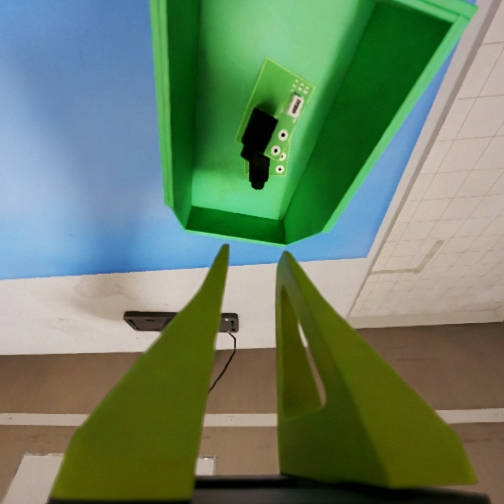

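Request:
{"op": "execute_actions", "data": {
  "actions": [
    {"rows":[[-1.04,1.35,1.11,-1.33,0,-0.88,-0.335,-0.33,1.9,1.72,-1.39,0,-0.18,-0.5],[-0.99,1.35,1.11,-1.33,0,-0.84,-0.335,-0.33,1.9,1.72,-1.39,0,-0.18,-0.5],[-0.93,1.35,1.11,-1.33,0,-0.8,-0.335,-0.33,1.9,1.72,-1.39,0,-0.18,-0.5],[-0.86,1.35,1.11,-1.33,0,-0.75,-0.335,-0.33,1.9,1.72,-1.39,0,-0.18,-0.5],[-0.79,1.35,1.11,-1.33,0,-0.7,-0.335,-0.33,1.9,1.72,-1.39,0,-0.18,-0.5],[-0.72,1.35,1.11,-1.33,0,-0.65,-0.335,-0.33,1.9,1.72,-1.39,0,-0.18,-0.5],[-0.65,1.35,1.11,-1.33,0,-0.6,-0.335,-0.33,1.9,1.72,-1.39,0,-0.18,-0.5],[-0.58,1.35,1.11,-1.33,0,-0.55,-0.335,-0.33,1.9,1.72,-1.39,0,-0.18,-0.5],[-0.51,1.35,1.11,-1.33,0,-0.5,-0.335,-0.33,1.9,1.72,-1.39,0,-0.18,-0.5],[-0.44,1.35,1.11,-1.33,0,-0.45,-0.335,-0.33,1.9,1.72,-1.39,0,-0.18,-0.5],[-0.37,1.35,1.11,-1.33,0,-0.4,-0.335,-0.33,1.9,1.72,-1.39,0,-0.18,-0.5],[-0.30,1.35,1.11,-1.33,0,-0.35,-0.335,-0.33,1.9,1.72,-1.39,0,-0.18,-0.5],[-0.23,1.35,1.11,-1.33,0,-0.3,-0.335,-0.33,1.9,1.72,-1.39,0,-0.18,-0.5],[-0.16,1.37,1.13,-1.33,0,-0.25,-0.335,-0.33,1.9,1.72,-1.39,0,-0.18,-0.5],[-0.09,1.4,1.17,-1.33,0,-0.2,-0.335,-0.33,1.9,1.72,-1.39,0,-0.18,-0.5]]}
  ],
  "pictures": false
}}

Request:
{"op": "execute_actions", "data": {
  "actions": [
    {"rows":[[-0.02,1.44,1.21,-1.33,0,-0.15,-0.335,-0.33,1.9,1.72,-1.39,0,-0.18,-0.5],[0.05,1.48,1.26,-1.33,0,-0.1,-0.335,-0.33,1.9,1.72,-1.39,0,-0.18,-0.5],[0.11,1.52,1.31,-1.33,0,-0.05,-0.335,-0.33,1.9,1.72,-1.39,0,-0.18,-0.5],[0.16,1.56,1.35,-1.33,0,0,-0.335,-0.33,1.9,1.72,-1.39,0,-0.18,-0.5],[0.2,1.6,1.39,-1.33,0,0.05,-0.335,-0.33,1.9,1.72,-1.39,0,-0.18,-0.5],[0.23,1.64,1.43,-1.33,0,0.1,-0.335,-0.33,1.9,1.72,-1.39,0,-0.18,-0.5],[0.25,1.67,1.46,-1.33,0,0.1,-0.335,-0.33,1.9,1.72,-1.39,0,-0.18,-0.5],[0.265,1.69,1.47,-1.33,0,0.1,-0.335,-0.33,1.9,1.72,-1.39,0,-0.18,-0.5]]}
  ],
  "pictures": false
}}

Request:
{"op": "execute_actions", "data": {
  "actions": [
    {"rows":[[0.265,1.69,1.42,-1.28,0,0.1,-0.335,-0.33,1.9,1.72,-1.39,0,-0.18,-0.5],[0.265,1.69,1.39,-1.24,0,0.1,-0.335,-0.33,1.9,1.72,-1.39,0,-0.18,-0.5],[0.265,1.695,1.36,-1.2,0,0.1,-0.335,-0.33,1.9,1.72,-1.39,0,-0.18,-0.5],[0.265,1.70,1.33,-1.16,0,0.1,-0.335,-0.33,1.9,1.72,-1.39,0,-0.18,-0.5],[0.265,1.705,1.30,-1.12,0,0.1,-0.335,-0.33,1.9,1.72,-1.39,0,-0.18,-0.5],[0.265,1.71,1.27,-1.08,0,0.1,-0.335,-0.33,1.9,1.72,-1.39,0,-0.18,-0.5],[0.265,1.715,1.24,-1.04,0,0.1,-0.335,-0.33,1.9,1.72,-1.39,0,-0.18,-0.5],[0.265,1.72,1.21,-1.0,0,0.1,-0.335,-0.33,1.9,1.72,-1.39,0,-0.18,-0.5],[0.265,1.73,1.18,-0.96,0,0.1,-0.335,-0.33,1.9,1.72,-1.39,0,-0.18,-0.5],[0.265,1.735,1.16,-0.94,0,0.1,-0.335,-0.33,1.9,1.72,-1.39,0,-0.18,-0.5],[0.265,1.74,1.14,-0.94,0,0.1,-0.335,-0.33,1.9,1.72,-1.39,0,-0.18,-0.5],[0.265,1.74,1.13,-0.94,0,0.1,-0.335,-0.33,1.9,1.72,-1.39,0,-0.18,-0.5]]}
  ],
  "pictures": false
}}

Request:
{"op": "execute_actions", "data": {
  "actions": [
    {"steps":10}
  ]
}}

Scene clock: 71.27 s of 6800.00 s.
left_arm: end_effector_position=(+0.2581, +0.3284, +0.1256) grip_measured=-0.320 end_effector_quat_wxyz=(+0.001, -0.187, +0.982, -0.006) | right_arm: end_effector_position=(+0.2943, -0.4628, +0.1312) grip_measured=-0.502 end_effector_quat_wxyz=(+0.001, +0.148, +0.989, -0.004)
Joint positions: left_arm=[-0.211  1.357  1.106 -1.316  0.011 -0.41   0.032] | right_arm=[-0.337  1.904  1.709 -1.372  0.007 -0.17   0.023]
Joint velocities: left_arm=[ 1.971  0.359  0.335 -0.344 -0.022  1.311 -0.   ] | right_arm=[-0.007 -0.002  0.007 -0.037  0.007  0.007  0.001]
Steps of this call (steps 1 to 30: the robot went on to your last target; steps 31 to 90: nothing new was sent; then 1.23 s passed at rest; steps 91 to 105: all 15 steps of this action). Readings (joint positions):
91: left_arm=[-1.075 1.347 1.100 -1.312 0.015 -0.904] | right_arm=[-0.337 1.904 1.709 -1.372 0.007 -0.170]
92: left_arm=[-1.059 1.347 1.100 -1.312 0.018 -0.894] | right_arm=[-0.337 1.904 1.709 -1.372 0.007 -0.170]
94: left_arm=[-0.979 1.347 1.100 -1.312 0.023 -0.856] | right_arm=[-0.337 1.904 1.709 -1.372 0.007 -0.170]
98: left_arm=[-0.704 1.347 1.100 -1.312 0.019 -0.723] | right_arm=[-0.337 1.904 1.709 -1.372 0.007 -0.170]
105: the state above

Scene clock: 71.77 s of 6800.00 s.
left_arm: end_effector_position=(+0.3155, +0.4701, +0.1293) grip_measured=-0.320 end_effector_quat_wxyz=(+0.001, -0.191, +0.982, +0.001) | right_arm: end_effector_position=(+0.2943, -0.4628, +0.1312) grip_measured=-0.502 end_effector_quat_wxyz=(+0.001, +0.148, +0.989, -0.004)
Joint positions: left_arm=[ 0.27   1.693  1.442 -1.316 -0.002  0.064  0.032] | right_arm=[-0.337  1.904  1.709 -1.372  0.007 -0.17   0.023]
Joint velocities: left_arm=[-0.007  0.002  0.002  0.022  0.037  0.183 -0.001] | right_arm=[ 0.007 -0.002 -0.007 -0.066  0.007 -0.007 -0.   ]
Steps of this call (steps 1 to 15: all 15 steps of this action). Readings (joint positions):
1: left_arm=[-0.142 1.376 1.125 -1.325 0.010 -0.362] | right_arm=[-0.337 1.904 1.709 -1.372 0.007 -0.170]
2: left_arm=[-0.074 1.405 1.157 -1.332 0.011 -0.314] | right_arm=[-0.337 1.904 1.709 -1.372 0.007 -0.170]
4: left_arm=[0.055 1.482 1.246 -1.335 0.010 -0.216] | right_arm=[-0.337 1.904 1.709 -1.372 0.007 -0.170]
8: left_arm=[0.230 1.636 1.412 -1.325 0.004 -0.042] | right_arm=[-0.337 1.904 1.709 -1.372 0.007 -0.170]
15: the state above

Scene clock: 72.27 s of 6800.00 s.
left_arm: end_effector_position=(+0.3007, +0.4630, +0.0397) grip_measured=-0.320 end_effector_quat_wxyz=(-0.024, -0.178, +0.984, -0.006) | right_arm: end_effector_position=(+0.2943, -0.4628, +0.1312) grip_measured=-0.502 end_effector_quat_wxyz=(+0.001, +0.148, +0.989, -0.004)
Joint positions: left_arm=[ 0.27   1.745  1.137 -1.012 -0.002  0.092  0.032] | right_arm=[-0.337  1.904  1.709 -1.372  0.007 -0.17   0.023]
Joint velocities: left_arm=[-0.007  0.056 -0.12   0.168  0.007 -0.007 -0.   ] | right_arm=[ 0.012  0.002 -0.012 -0.051  0.022  0.022 -0.001]
Steps of this call (steps 1 to 15: all 15 steps of this action). Readings (joint positions):
1: left_arm=[0.270 1.693 1.442 -1.315 -0.002 0.070] | right_arm=[-0.337 1.904 1.709 -1.372 0.007 -0.170]
2: left_arm=[0.270 1.693 1.436 -1.307 -0.002 0.074] | right_arm=[-0.337 1.904 1.709 -1.372 0.007 -0.170]
4: left_arm=[0.270 1.693 1.404 -1.267 -0.002 0.081] | right_arm=[-0.337 1.904 1.709 -1.372 0.007 -0.170]
8: left_arm=[0.270 1.697 1.281 -1.154 -0.002 0.088] | right_arm=[-0.337 1.904 1.709 -1.372 0.007 -0.170]
15: the state above

Scene clock: 72.60 s of 6800.00 s.
left_arm: end_effector_position=(+0.3101, +0.4675, +0.0389) grip_measured=-0.320 end_effector_quat_wxyz=(-0.003, -0.177, +0.984, -0.000) | right_arm: end_effector_position=(+0.2943, -0.4628, +0.1312) grip_measured=-0.502 end_effector_quat_wxyz=(+0.001, +0.148, +0.989, -0.004)
Joint positions: left_arm=[ 0.27   1.745  1.135 -0.967 -0.002  0.092  0.032] | right_arm=[-0.337  1.904  1.709 -1.372  0.007 -0.17   0.023]
Joint velocities: left_arm=[ 0.032 -0.032 -0.007  0.051 -0.037  0.007  0.001] | right_arm=[-0.002 -0.012 -0.012 -0.022 -0.022 -0.022 -0.   ]
Steps of this call (steps 1 to 10: the robot went on to your last target). Readings (joint positions):
1: left_arm=[0.270 1.745 1.135 -1.006 -0.002 0.092] | right_arm=[-0.337 1.904 1.709 -1.372 0.007 -0.170]
2: left_arm=[0.270 1.745 1.135 -0.999 -0.002 0.092] | right_arm=[-0.337 1.904 1.709 -1.372 0.007 -0.170]
4: left_arm=[0.270 1.745 1.135 -0.983 -0.002 0.092] | right_arm=[-0.337 1.904 1.709 -1.372 0.007 -0.170]
8: left_arm=[0.270 1.745 1.135 -0.970 -0.002 0.092] | right_arm=[-0.337 1.904 1.709 -1.372 0.007 -0.170]
10: the state above
camera_calibration (this result's frames):
cam_left_wrist: T_world_to_cam=[[0.573068, -0.816722, -0.0675117, 0.214848], [-0.656365, -0.506752, 0.558917, 0.444848], [-0.490691, -0.275985, -0.826471, 0.441428], [0, 0, 0, 1]] pos_world=[0.385465, 0.522726, 0.130699]
cam_right_wrist: T_world_to_cam=[[-0.11983, -0.992496, 0.0243306, -0.428598], [-0.654673, 0.097419, 0.749608, 0.147972], [-0.746354, 0.073897, -0.661434, 0.442903], [0, 0, 0, 1]] pos_world=[0.376076, -0.472526, 0.192458]

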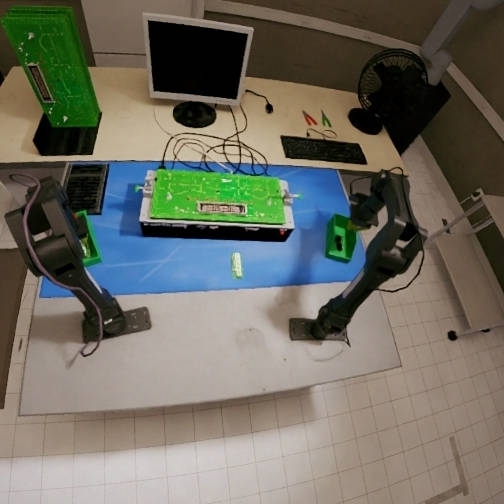

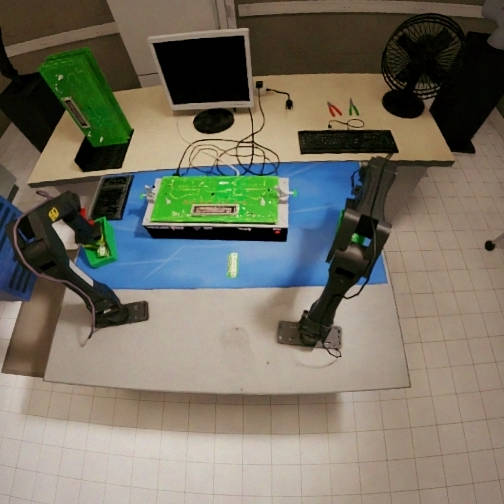

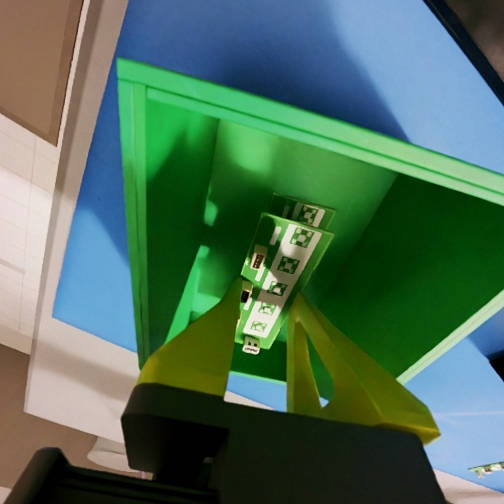

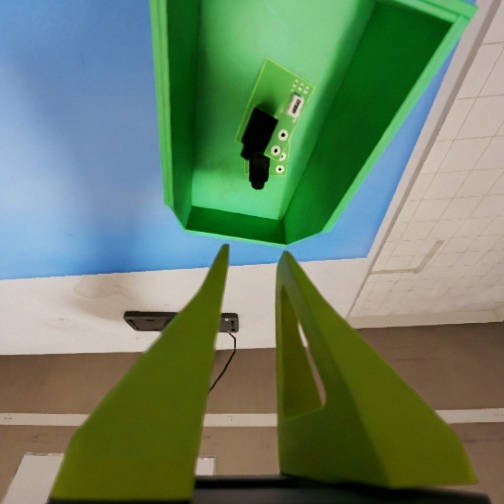

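Request:
{"op": "execute_actions", "data": {
  "actions": [
    {"rows":[[0.265,1.74,1.13,-0.95,0,0.1,-0.12,-0.33,1.9,1.72,-1.39,0,-0.18,-0.5],[0.265,1.74,1.13,-0.95,0,0.1,-0.12,-0.33,1.9,1.72,-1.39,0,-0.18,-0.5],[0.265,1.74,1.13,-0.95,0,0.1,-0.12,-0.33,1.9,1.72,-1.39,0,-0.18,-0.5],[0.265,1.74,1.13,-0.95,0,0.1,-0.12,-0.33,1.9,1.72,-1.39,0,-0.18,-0.5],[0.265,1.73,1.16,-1.01,0,0.1,-0.12,-0.33,1.9,1.72,-1.39,0,-0.18,-0.5],[0.265,1.72,1.19,-1.07,0,0.1,-0.12,-0.33,1.9,1.72,-1.39,0,-0.18,-0.5],[0.265,1.71,1.23,-1.13,0,0.1,-0.12,-0.33,1.9,1.72,-1.39,0,-0.18,-0.5],[0.265,1.70,1.27,-1.19,0,0.1,-0.12,-0.33,1.9,1.72,-1.39,0,-0.18,-0.5],[0.265,1.69,1.31,-1.25,0,0.1,-0.12,-0.33,1.9,1.72,-1.39,0,-0.18,-0.5],[0.265,1.67,1.35,-1.3,0,0.1,-0.12,-0.33,1.9,1.72,-1.39,0,-0.18,-0.5],[0.265,1.65,1.39,-1.33,0,0.1,-0.12,-0.33,1.9,1.72,-1.39,0,-0.18,-0.5],[0.265,1.64,1.41,-1.33,0,0.1,-0.12,-0.33,1.9,1.72,-1.39,0,-0.18,-0.5]]}
  ],
  "pictures": false
}}

Request:
{"op": "execute_actions", "data": {
  "actions": [
    {"rows":[[0.265,1.5,1.27,-1.33,0,0.1,-0.12,-0.33,1.9,1.72,-1.39,0,-0.18,-0.5],[0.265,1.45,1.21,-1.33,0,0.1,-0.12,-0.33,1.9,1.72,-1.39,0,-0.18,-0.5],[0.2,1.4,1.16,-1.33,0,0.1,-0.12,-0.33,1.9,1.72,-1.39,0,-0.18,-0.5],[0.1,1.4,1.16,-1.33,0,0.1,-0.12,-0.33,1.9,1.72,-1.39,0,-0.18,-0.5],[-1.31,1.4,1.16,-1.33,0,0.6,0.2,-0.33,1.9,1.72,-1.39,0,-0.18,-0.5]]}
  ],
  "pictures": false
}}

Request:
{"op": "execute_actions", "data": {
  "actions": [
    {"rows":[[-1.31,1.4,1.16,-1.33,0,1.2,0.2,-0.33,1.9,1.72,-1.39,0,-0.18,-0.5]],"steps":10}
  ],
  "pictures": false
}}

Request:
{"op": "execute_actions", "data": {
  "actions": [
    {"rows":[[-1.31,1.47,1.23,-1.33,0,1.4,0.2,-0.33,1.9,1.72,-1.39,0,-0.18,-0.5],[-1.31,1.54,1.3,-1.33,0,1.4,0.2,-0.33,1.9,1.72,-1.39,0,-0.18,-0.5],[-1.31,1.61,1.37,-1.33,0,1.5,0.2,-0.33,1.9,1.72,-1.39,0,-0.18,-0.5],[-1.31,1.68,1.44,-1.33,0,1.6,0.2,-0.33,1.9,1.72,-1.39,0,-0.18,-0.5],[-1.31,1.75,1.51,-1.33,0,1.7,0.2,-0.33,1.9,1.72,-1.39,0,-0.18,-0.5],[-1.31,1.82,1.58,-1.33,0,1.8,0.2,-0.33,1.9,1.72,-1.39,0,-0.18,-0.5],[-1.31,1.89,1.65,-1.33,0,1.9,0.2,-0.33,1.9,1.72,-1.39,0,-0.18,-0.5],[-1.31,1.96,1.72,-1.33,0,1.98,0.2,-0.33,1.9,1.72,-1.39,0,-0.18,-0.5],[-1.31,2.03,1.79,-1.32,0,1.98,0.2,-0.33,1.9,1.72,-1.39,0,-0.18,-0.5],[-1.31,2.1,1.85,-1.3,0,1.98,0.2,-0.33,1.9,1.72,-1.39,0,-0.18,-0.5],[-1.31,2.16,1.9,-1.27,0,1.98,0.2,-0.33,1.9,1.72,-1.39,0,-0.18,-0.5],[-1.31,2.2,1.93,-1.25,0,1.98,0.2,-0.33,1.9,1.72,-1.39,0,-0.18,-0.5],[-1.31,2.23,1.95,-1.25,0,1.98,0.2,-0.33,1.9,1.72,-1.39,0,-0.18,-0.5]]}
  ],
  "pictures": false
}}

Request:
{"op": "execute_actions", "data": {
  "actions": [
    {"steps":15}
  ]
}}

Scene clock: 79.27 s of 6800.00 s.
left_arm: end_effector_position=(+0.3202, +0.4724, +0.1288) grip_measured=-0.123 end_effector_quat_wxyz=(+0.033, -0.177, +0.984, +0.010) | right_arm: end_effector_position=(+0.2942, -0.4628, +0.1312) grip_measured=-0.502 end_effector_quat_wxyz=(+0.000, +0.148, +0.989, -0.004)
Joint positions: left_arm=[ 0.27   1.651  1.391 -1.241 -0.002  0.093  0.041] | right_arm=[-0.337  1.904  1.709 -1.373  0.007 -0.17   0.023]
Joint velocities: left_arm=[ 0.012 -0.466  0.364 -0.359 -0.037 -0.037  0.001] | right_arm=[ 0.007 -0.007  0.002 -0.051 -0.037  0.007 -0.   ]
Steps of this call (steps 1 to 30: the robot went on to your last target; steps 31 to 90: nothing new was sent; then 3.17 s passed at rest; steps 91 to 105: all 15 steps of this action). Readings (joint positions):
91: left_arm=[0.270 1.745 1.135 -0.962 -0.002 0.092] | right_arm=[-0.337 1.904 1.709 -1.373 0.007 -0.170]
92: left_arm=[0.270 1.745 1.135 -0.962 -0.002 0.092] | right_arm=[-0.337 1.904 1.709 -1.373 0.007 -0.170]
94: left_arm=[0.270 1.745 1.135 -0.962 -0.002 0.092] | right_arm=[-0.337 1.904 1.709 -1.373 0.007 -0.170]
98: left_arm=[0.270 1.745 1.172 -1.043 -0.002 0.093] | right_arm=[-0.337 1.904 1.709 -1.373 0.007 -0.170]
105: the state above

Scene clock: 79.77 s of 6800.00 s.
left_arm: end_effector_position=(+0.2601, +0.2508, +0.1339) grip_measured=+0.197 end_effector_quat_wxyz=(+0.013, +0.447, +0.894, +0.004) | right_arm: end_effector_position=(+0.2942, -0.4628, +0.1312) grip_measured=-0.502 end_effector_quat_wxyz=(+0.000, +0.148, +0.989, -0.004)
Joint positions: left_arm=[-0.56   1.405  1.178 -1.317 -0.005  0.547  0.056] | right_arm=[-0.337  1.904  1.709 -1.373  0.007 -0.17   0.023]
Joint velocities: left_arm=[-2.088 -0.012  0.012 -0.007  0.022  0.33   0.   ] | right_arm=[-0.002  0.017 -0.002 -0.022  0.022  0.037  0.001]
Steps of this call (steps 1 to 15: all 15 steps of this action). Readings (joint positions):
1: left_arm=[0.270 1.621 1.382 -1.237 -0.002 0.093] | right_arm=[-0.337 1.904 1.709 -1.373 0.007 -0.170]
2: left_arm=[0.270 1.575 1.341 -1.231 -0.002 0.093] | right_arm=[-0.337 1.904 1.709 -1.373 0.007 -0.170]
4: left_arm=[0.236 1.466 1.237 -1.258 -0.012 0.092] | right_arm=[-0.337 1.904 1.709 -1.373 0.007 -0.170]
8: left_arm=[-0.040 1.405 1.180 -1.318 -0.010 0.374] | right_arm=[-0.337 1.904 1.709 -1.373 0.007 -0.170]
15: the state above

Scene clock: 80.10 s of 6800.00 s.
left_arm: end_effector_position=(+0.1497, +0.1279, +0.1339) grip_measured=+0.198 end_effector_quat_wxyz=(+0.013, +0.894, +0.449, -0.000) | right_arm: end_effector_position=(+0.2942, -0.4628, +0.1312) grip_measured=-0.502 end_effector_quat_wxyz=(+0.000, +0.148, +0.989, -0.004)
Joint positions: left_arm=[-1.273  1.405  1.178 -1.317  0.001  1.116  0.056] | right_arm=[-0.337  1.904  1.709 -1.373  0.007 -0.17   0.023]
Joint velocities: left_arm=[-1.253 -0.017 -0.002  0.007  0.168  0.564 -0.   ] | right_arm=[ 0.002 -0.017 -0.002  0.022  0.022 -0.007  0.001]
Steps of this call (steps 1 to 10: all 10 steps of this action). Readings (joint positions):
1: left_arm=[-0.633 1.405 1.178 -1.317 -0.006 0.623] | right_arm=[-0.337 1.904 1.709 -1.373 0.007 -0.170]
2: left_arm=[-0.706 1.405 1.178 -1.317 -0.006 0.722] | right_arm=[-0.337 1.904 1.709 -1.373 0.007 -0.170]
4: left_arm=[-0.855 1.405 1.178 -1.317 -0.006 0.890] | right_arm=[-0.337 1.904 1.709 -1.373 0.007 -0.170]
8: left_arm=[-1.152 1.405 1.178 -1.317 -0.006 1.069] | right_arm=[-0.337 1.904 1.709 -1.373 0.007 -0.170]
10: the state above

Scene clock: 80.60 s of 6800.00 s.
left_arm: end_effector_position=(+0.2252, -0.0575, +0.0629) grip_measured=+0.198 end_effector_quat_wxyz=(+0.006, +0.999, +0.052, +0.005) | right_arm: end_effector_position=(+0.2942, -0.4628, +0.1312) grip_measured=-0.502 end_effector_quat_wxyz=(+0.000, +0.148, +0.989, -0.004)
Joint positions: left_arm=[-1.316  2.221  1.912 -1.247 -0.004  1.899  0.056] | right_arm=[-0.337  1.904  1.709 -1.373  0.007 -0.17   0.023]
Joint velocities: left_arm=[-0.012  0.75   0.066  0.242  0.007  0.462  0.   ] | right_arm=[-0.002  0.007  0.002  0.022  0.007  0.081 -0.   ]
Steps of this call (steps 1 to 15: all 15 steps of this action). Readings (joint positions):
1: left_arm=[-1.304 1.411 1.182 -1.321 0.004 1.161] | right_arm=[-0.337 1.904 1.709 -1.373 0.007 -0.170]
2: left_arm=[-1.316 1.433 1.203 -1.335 0.006 1.210] | right_arm=[-0.337 1.904 1.709 -1.373 0.007 -0.170]
4: left_arm=[-1.316 1.533 1.302 -1.361 0.003 1.324] | right_arm=[-0.337 1.904 1.709 -1.373 0.007 -0.170]
8: left_arm=[-1.316 1.820 1.589 -1.349 -0.001 1.628] | right_arm=[-0.337 1.904 1.709 -1.373 0.007 -0.170]
15: the state above

Scene clock: 81.10 s of 6800.00 s.
left_arm: end_effector_position=(+0.2268, -0.0601, +0.0558) grip_measured=+0.198 end_effector_quat_wxyz=(+0.002, +1.000, +0.017, +0.004) | right_arm: end_effector_position=(+0.2942, -0.4628, +0.1312) grip_measured=-0.502 end_effector_quat_wxyz=(+0.000, +0.148, +0.989, -0.004)
Joint positions: left_arm=[-1.316  2.246  1.924 -1.243 -0.006  1.969  0.056] | right_arm=[-0.337  1.904  1.709 -1.373  0.007 -0.17   0.023]
Joint velocities: left_arm=[-0.017 -0.007 -0.002  0.066  0.037  0.007  0.   ] | right_arm=[-0.007  0.007  0.007 -0.022 -0.051  0.066 -0.   ]
Steps of this call (steps 1 to 15: the robot went on to your last target). Readings (joint positions):
1: left_arm=[-1.316 2.241 1.913 -1.243 -0.005 1.913] | right_arm=[-0.337 1.904 1.709 -1.373 0.007 -0.170]
2: left_arm=[-1.316 2.253 1.913 -1.243 -0.006 1.925] | right_arm=[-0.337 1.904 1.709 -1.373 0.007 -0.170]
4: left_arm=[-1.316 2.258 1.913 -1.243 -0.006 1.942] | right_arm=[-0.337 1.904 1.709 -1.373 0.007 -0.170]
8: left_arm=[-1.316 2.249 1.922 -1.243 -0.006 1.960] | right_arm=[-0.337 1.904 1.709 -1.373 0.007 -0.170]
15: the state above
camera_calibration (this result's frames):
cam_left_wrist: T_world_to_cam=[[-0.284834, 0.955966, -0.0707061, 0.134144], [0.781919, 0.274377, 0.55975, -0.165993], [0.554502, 0.104149, -0.82564, 0.0547], [0, 0, 0, 1]] pos_world=[0.137671, -0.0883892, 0.147562]
cam_right_wrist: T_world_to_cam=[[-0.119822, -0.9925, 0.0242008, -0.428553], [-0.654418, 0.0972901, 0.749848, 0.147746], [-0.746579, 0.0740107, -0.661168, 0.44292], [0, 0, 0, 1]] pos_world=[0.376012, -0.472494, 0.192428]

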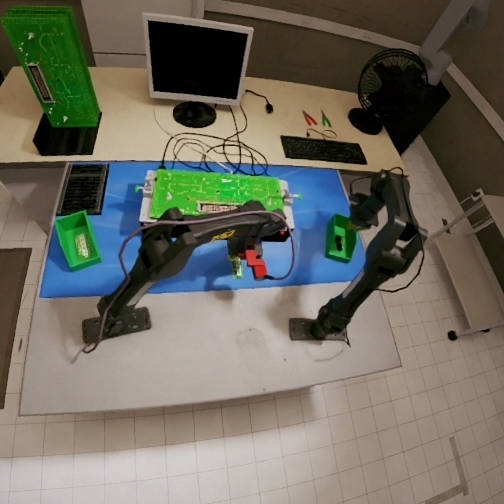

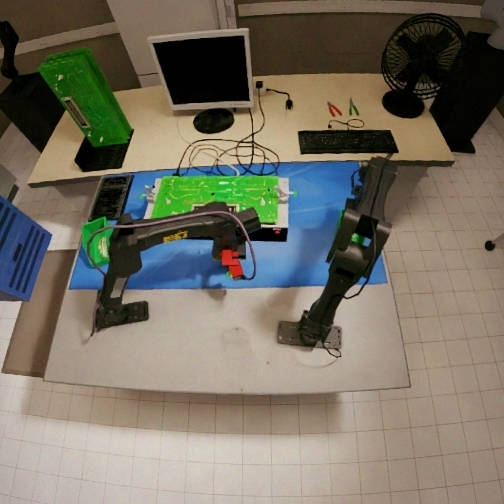

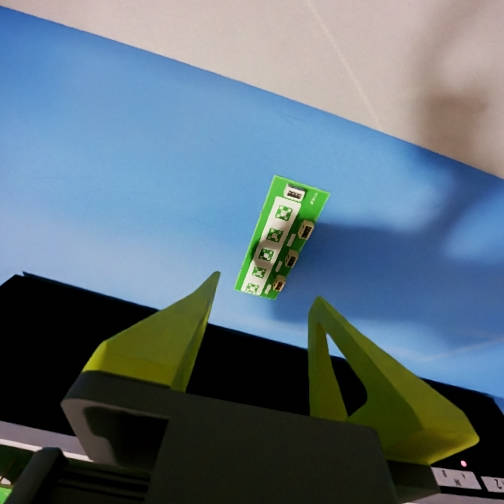

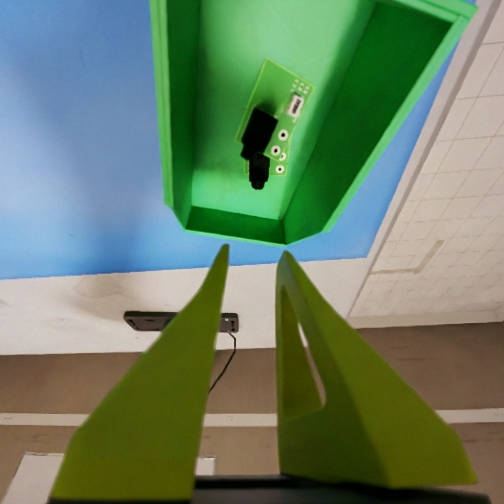

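Request:
{"op": "execute_actions", "data": {
  "actions": [
    {"rows":[[-1.303,2.24,1.9,-1.21,0,2.01,0.2,-0.33,1.9,1.72,-1.39,0,-0.18,-0.5],[-1.303,2.24,1.88,-1.19,0,2.01,0.2,-0.33,1.9,1.72,-1.39,0,-0.18,-0.5],[-1.303,2.24,1.86,-1.17,0,2.01,0.2,-0.33,1.9,1.72,-1.39,0,-0.18,-0.5],[-1.303,2.24,1.84,-1.15,0,2.01,0.2,-0.33,1.9,1.72,-1.39,0,-0.18,-0.5],[-1.303,2.24,1.815,-1.13,0,2.01,0.2,-0.33,1.9,1.72,-1.39,0,-0.18,-0.5]]}
  ],
  "pictures": false
}}

Request:
{"op": "execute_actions", "data": {
  "actions": [
    {"steps":10}
  ]
}}

Scene clock: 83.50 s of 6800.00 s.
left_arm: end_effector_position=(+0.2284, -0.0557, +0.0318) grip_measured=+0.198 end_effector_quat_wxyz=(+0.002, +1.000, +0.005, +0.005) | right_arm: end_effector_position=(+0.2942, -0.4628, +0.1312) grip_measured=-0.502 end_effector_quat_wxyz=(+0.000, +0.148, +0.989, -0.004)
Joint positions: left_arm=[-1.309  2.245  1.826 -1.145 -0.007  2.001  0.056] | right_arm=[-0.337  1.904  1.709 -1.373  0.007 -0.17   0.023]
Joint velocities: left_arm=[-0.007 -0.002 -0.002  0.095 -0.037  0.007 -0.   ] | right_arm=[-0.002  0.007 -0.012 -0.022 -0.095 -0.051  0.   ]
Steps of this call (steps 1 to 15: the robot went on to your last target; steps 16 to 57: nothing new was sent; steps 58 to 72: all 15 steps of this action). Readings (joint positions):
58: left_arm=[-1.316 2.246 1.924 -1.241 -0.006 1.976] | right_arm=[-0.337 1.904 1.709 -1.373 0.007 -0.170]
59: left_arm=[-1.315 2.246 1.920 -1.233 -0.006 1.981] | right_arm=[-0.337 1.904 1.709 -1.373 0.007 -0.170]
61: left_arm=[-1.313 2.245 1.898 -1.206 -0.006 1.989] | right_arm=[-0.337 1.904 1.709 -1.373 0.007 -0.170]
65: left_arm=[-1.309 2.245 1.833 -1.166 -0.007 1.997] | right_arm=[-0.337 1.904 1.709 -1.373 0.007 -0.170]
72: the state above

Scene clock: 83.83 s of 6800.00 s.
left_arm: end_effector_position=(+0.2292, -0.0574, +0.0318) grip_measured=+0.198 end_effector_quat_wxyz=(+0.005, +1.000, +0.004, +0.006) | right_arm: end_effector_position=(+0.2942, -0.4628, +0.1312) grip_measured=-0.502 end_effector_quat_wxyz=(+0.000, +0.148, +0.989, -0.004)
Joint positions: left_arm=[-1.309  2.245  1.826 -1.138 -0.007  2.002  0.056] | right_arm=[-0.337  1.904  1.709 -1.373  0.007 -0.17   0.023]
Joint velocities: left_arm=[-0.012  0.007  0.002  0.051 -0.037  0.007  0.   ] | right_arm=[-0.007 -0.002 -0.007  0.037 -0.022  0.022 -0.   ]
Steps of this call (steps 1 to 10: the robot went on to your last target). Readings (joint positions):
1: left_arm=[-1.309 2.245 1.826 -1.143 -0.007 2.001] | right_arm=[-0.337 1.904 1.709 -1.373 0.007 -0.170]
2: left_arm=[-1.309 2.245 1.826 -1.142 -0.007 2.002] | right_arm=[-0.337 1.904 1.709 -1.373 0.007 -0.170]
4: left_arm=[-1.309 2.245 1.826 -1.140 -0.007 2.002] | right_arm=[-0.337 1.904 1.709 -1.373 0.007 -0.170]
8: left_arm=[-1.309 2.245 1.826 -1.138 -0.007 2.002] | right_arm=[-0.337 1.904 1.709 -1.373 0.007 -0.170]
10: the state above
camera_calibration (this result's frames):
cam_left_wrist: T_world_to_cam=[[-0.260019, 0.962462, -0.0778238, 0.125382], [0.786396, 0.257842, 0.561337, -0.157175], [0.560332, 0.0847579, -0.82392, 0.0307729], [0, 0, 0, 1]] pos_world=[0.13896, -0.0827575, 0.12334]
cam_right_wrist: T_world_to_cam=[[-0.119822, -0.9925, 0.0242008, -0.428553], [-0.654418, 0.0972901, 0.749848, 0.147746], [-0.746579, 0.0740107, -0.661168, 0.44292], [0, 0, 0, 1]] pos_world=[0.376012, -0.472494, 0.192428]

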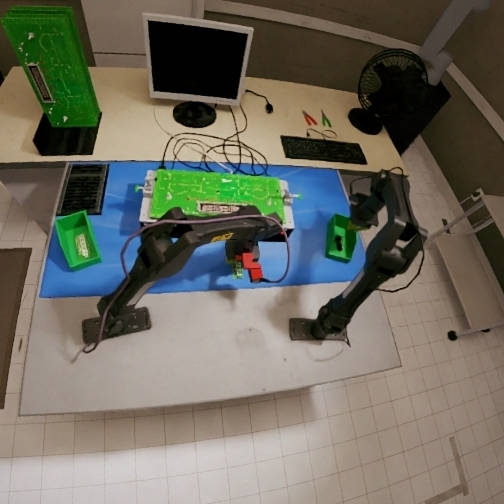

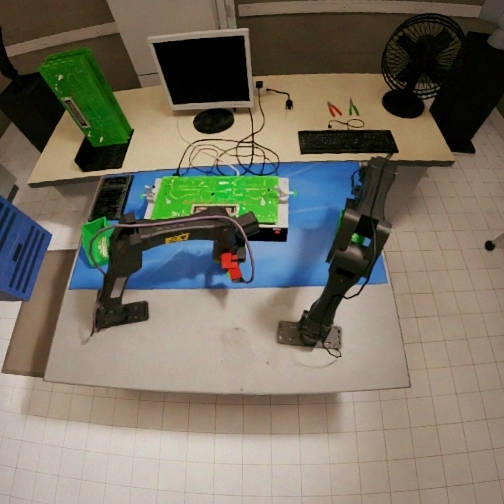

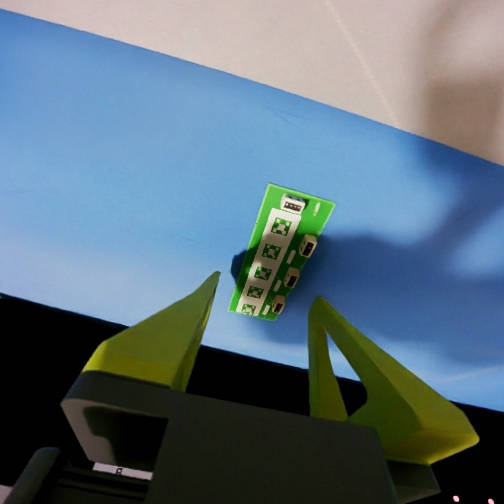

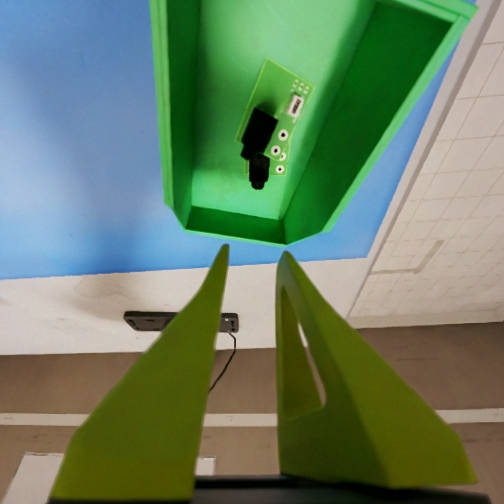

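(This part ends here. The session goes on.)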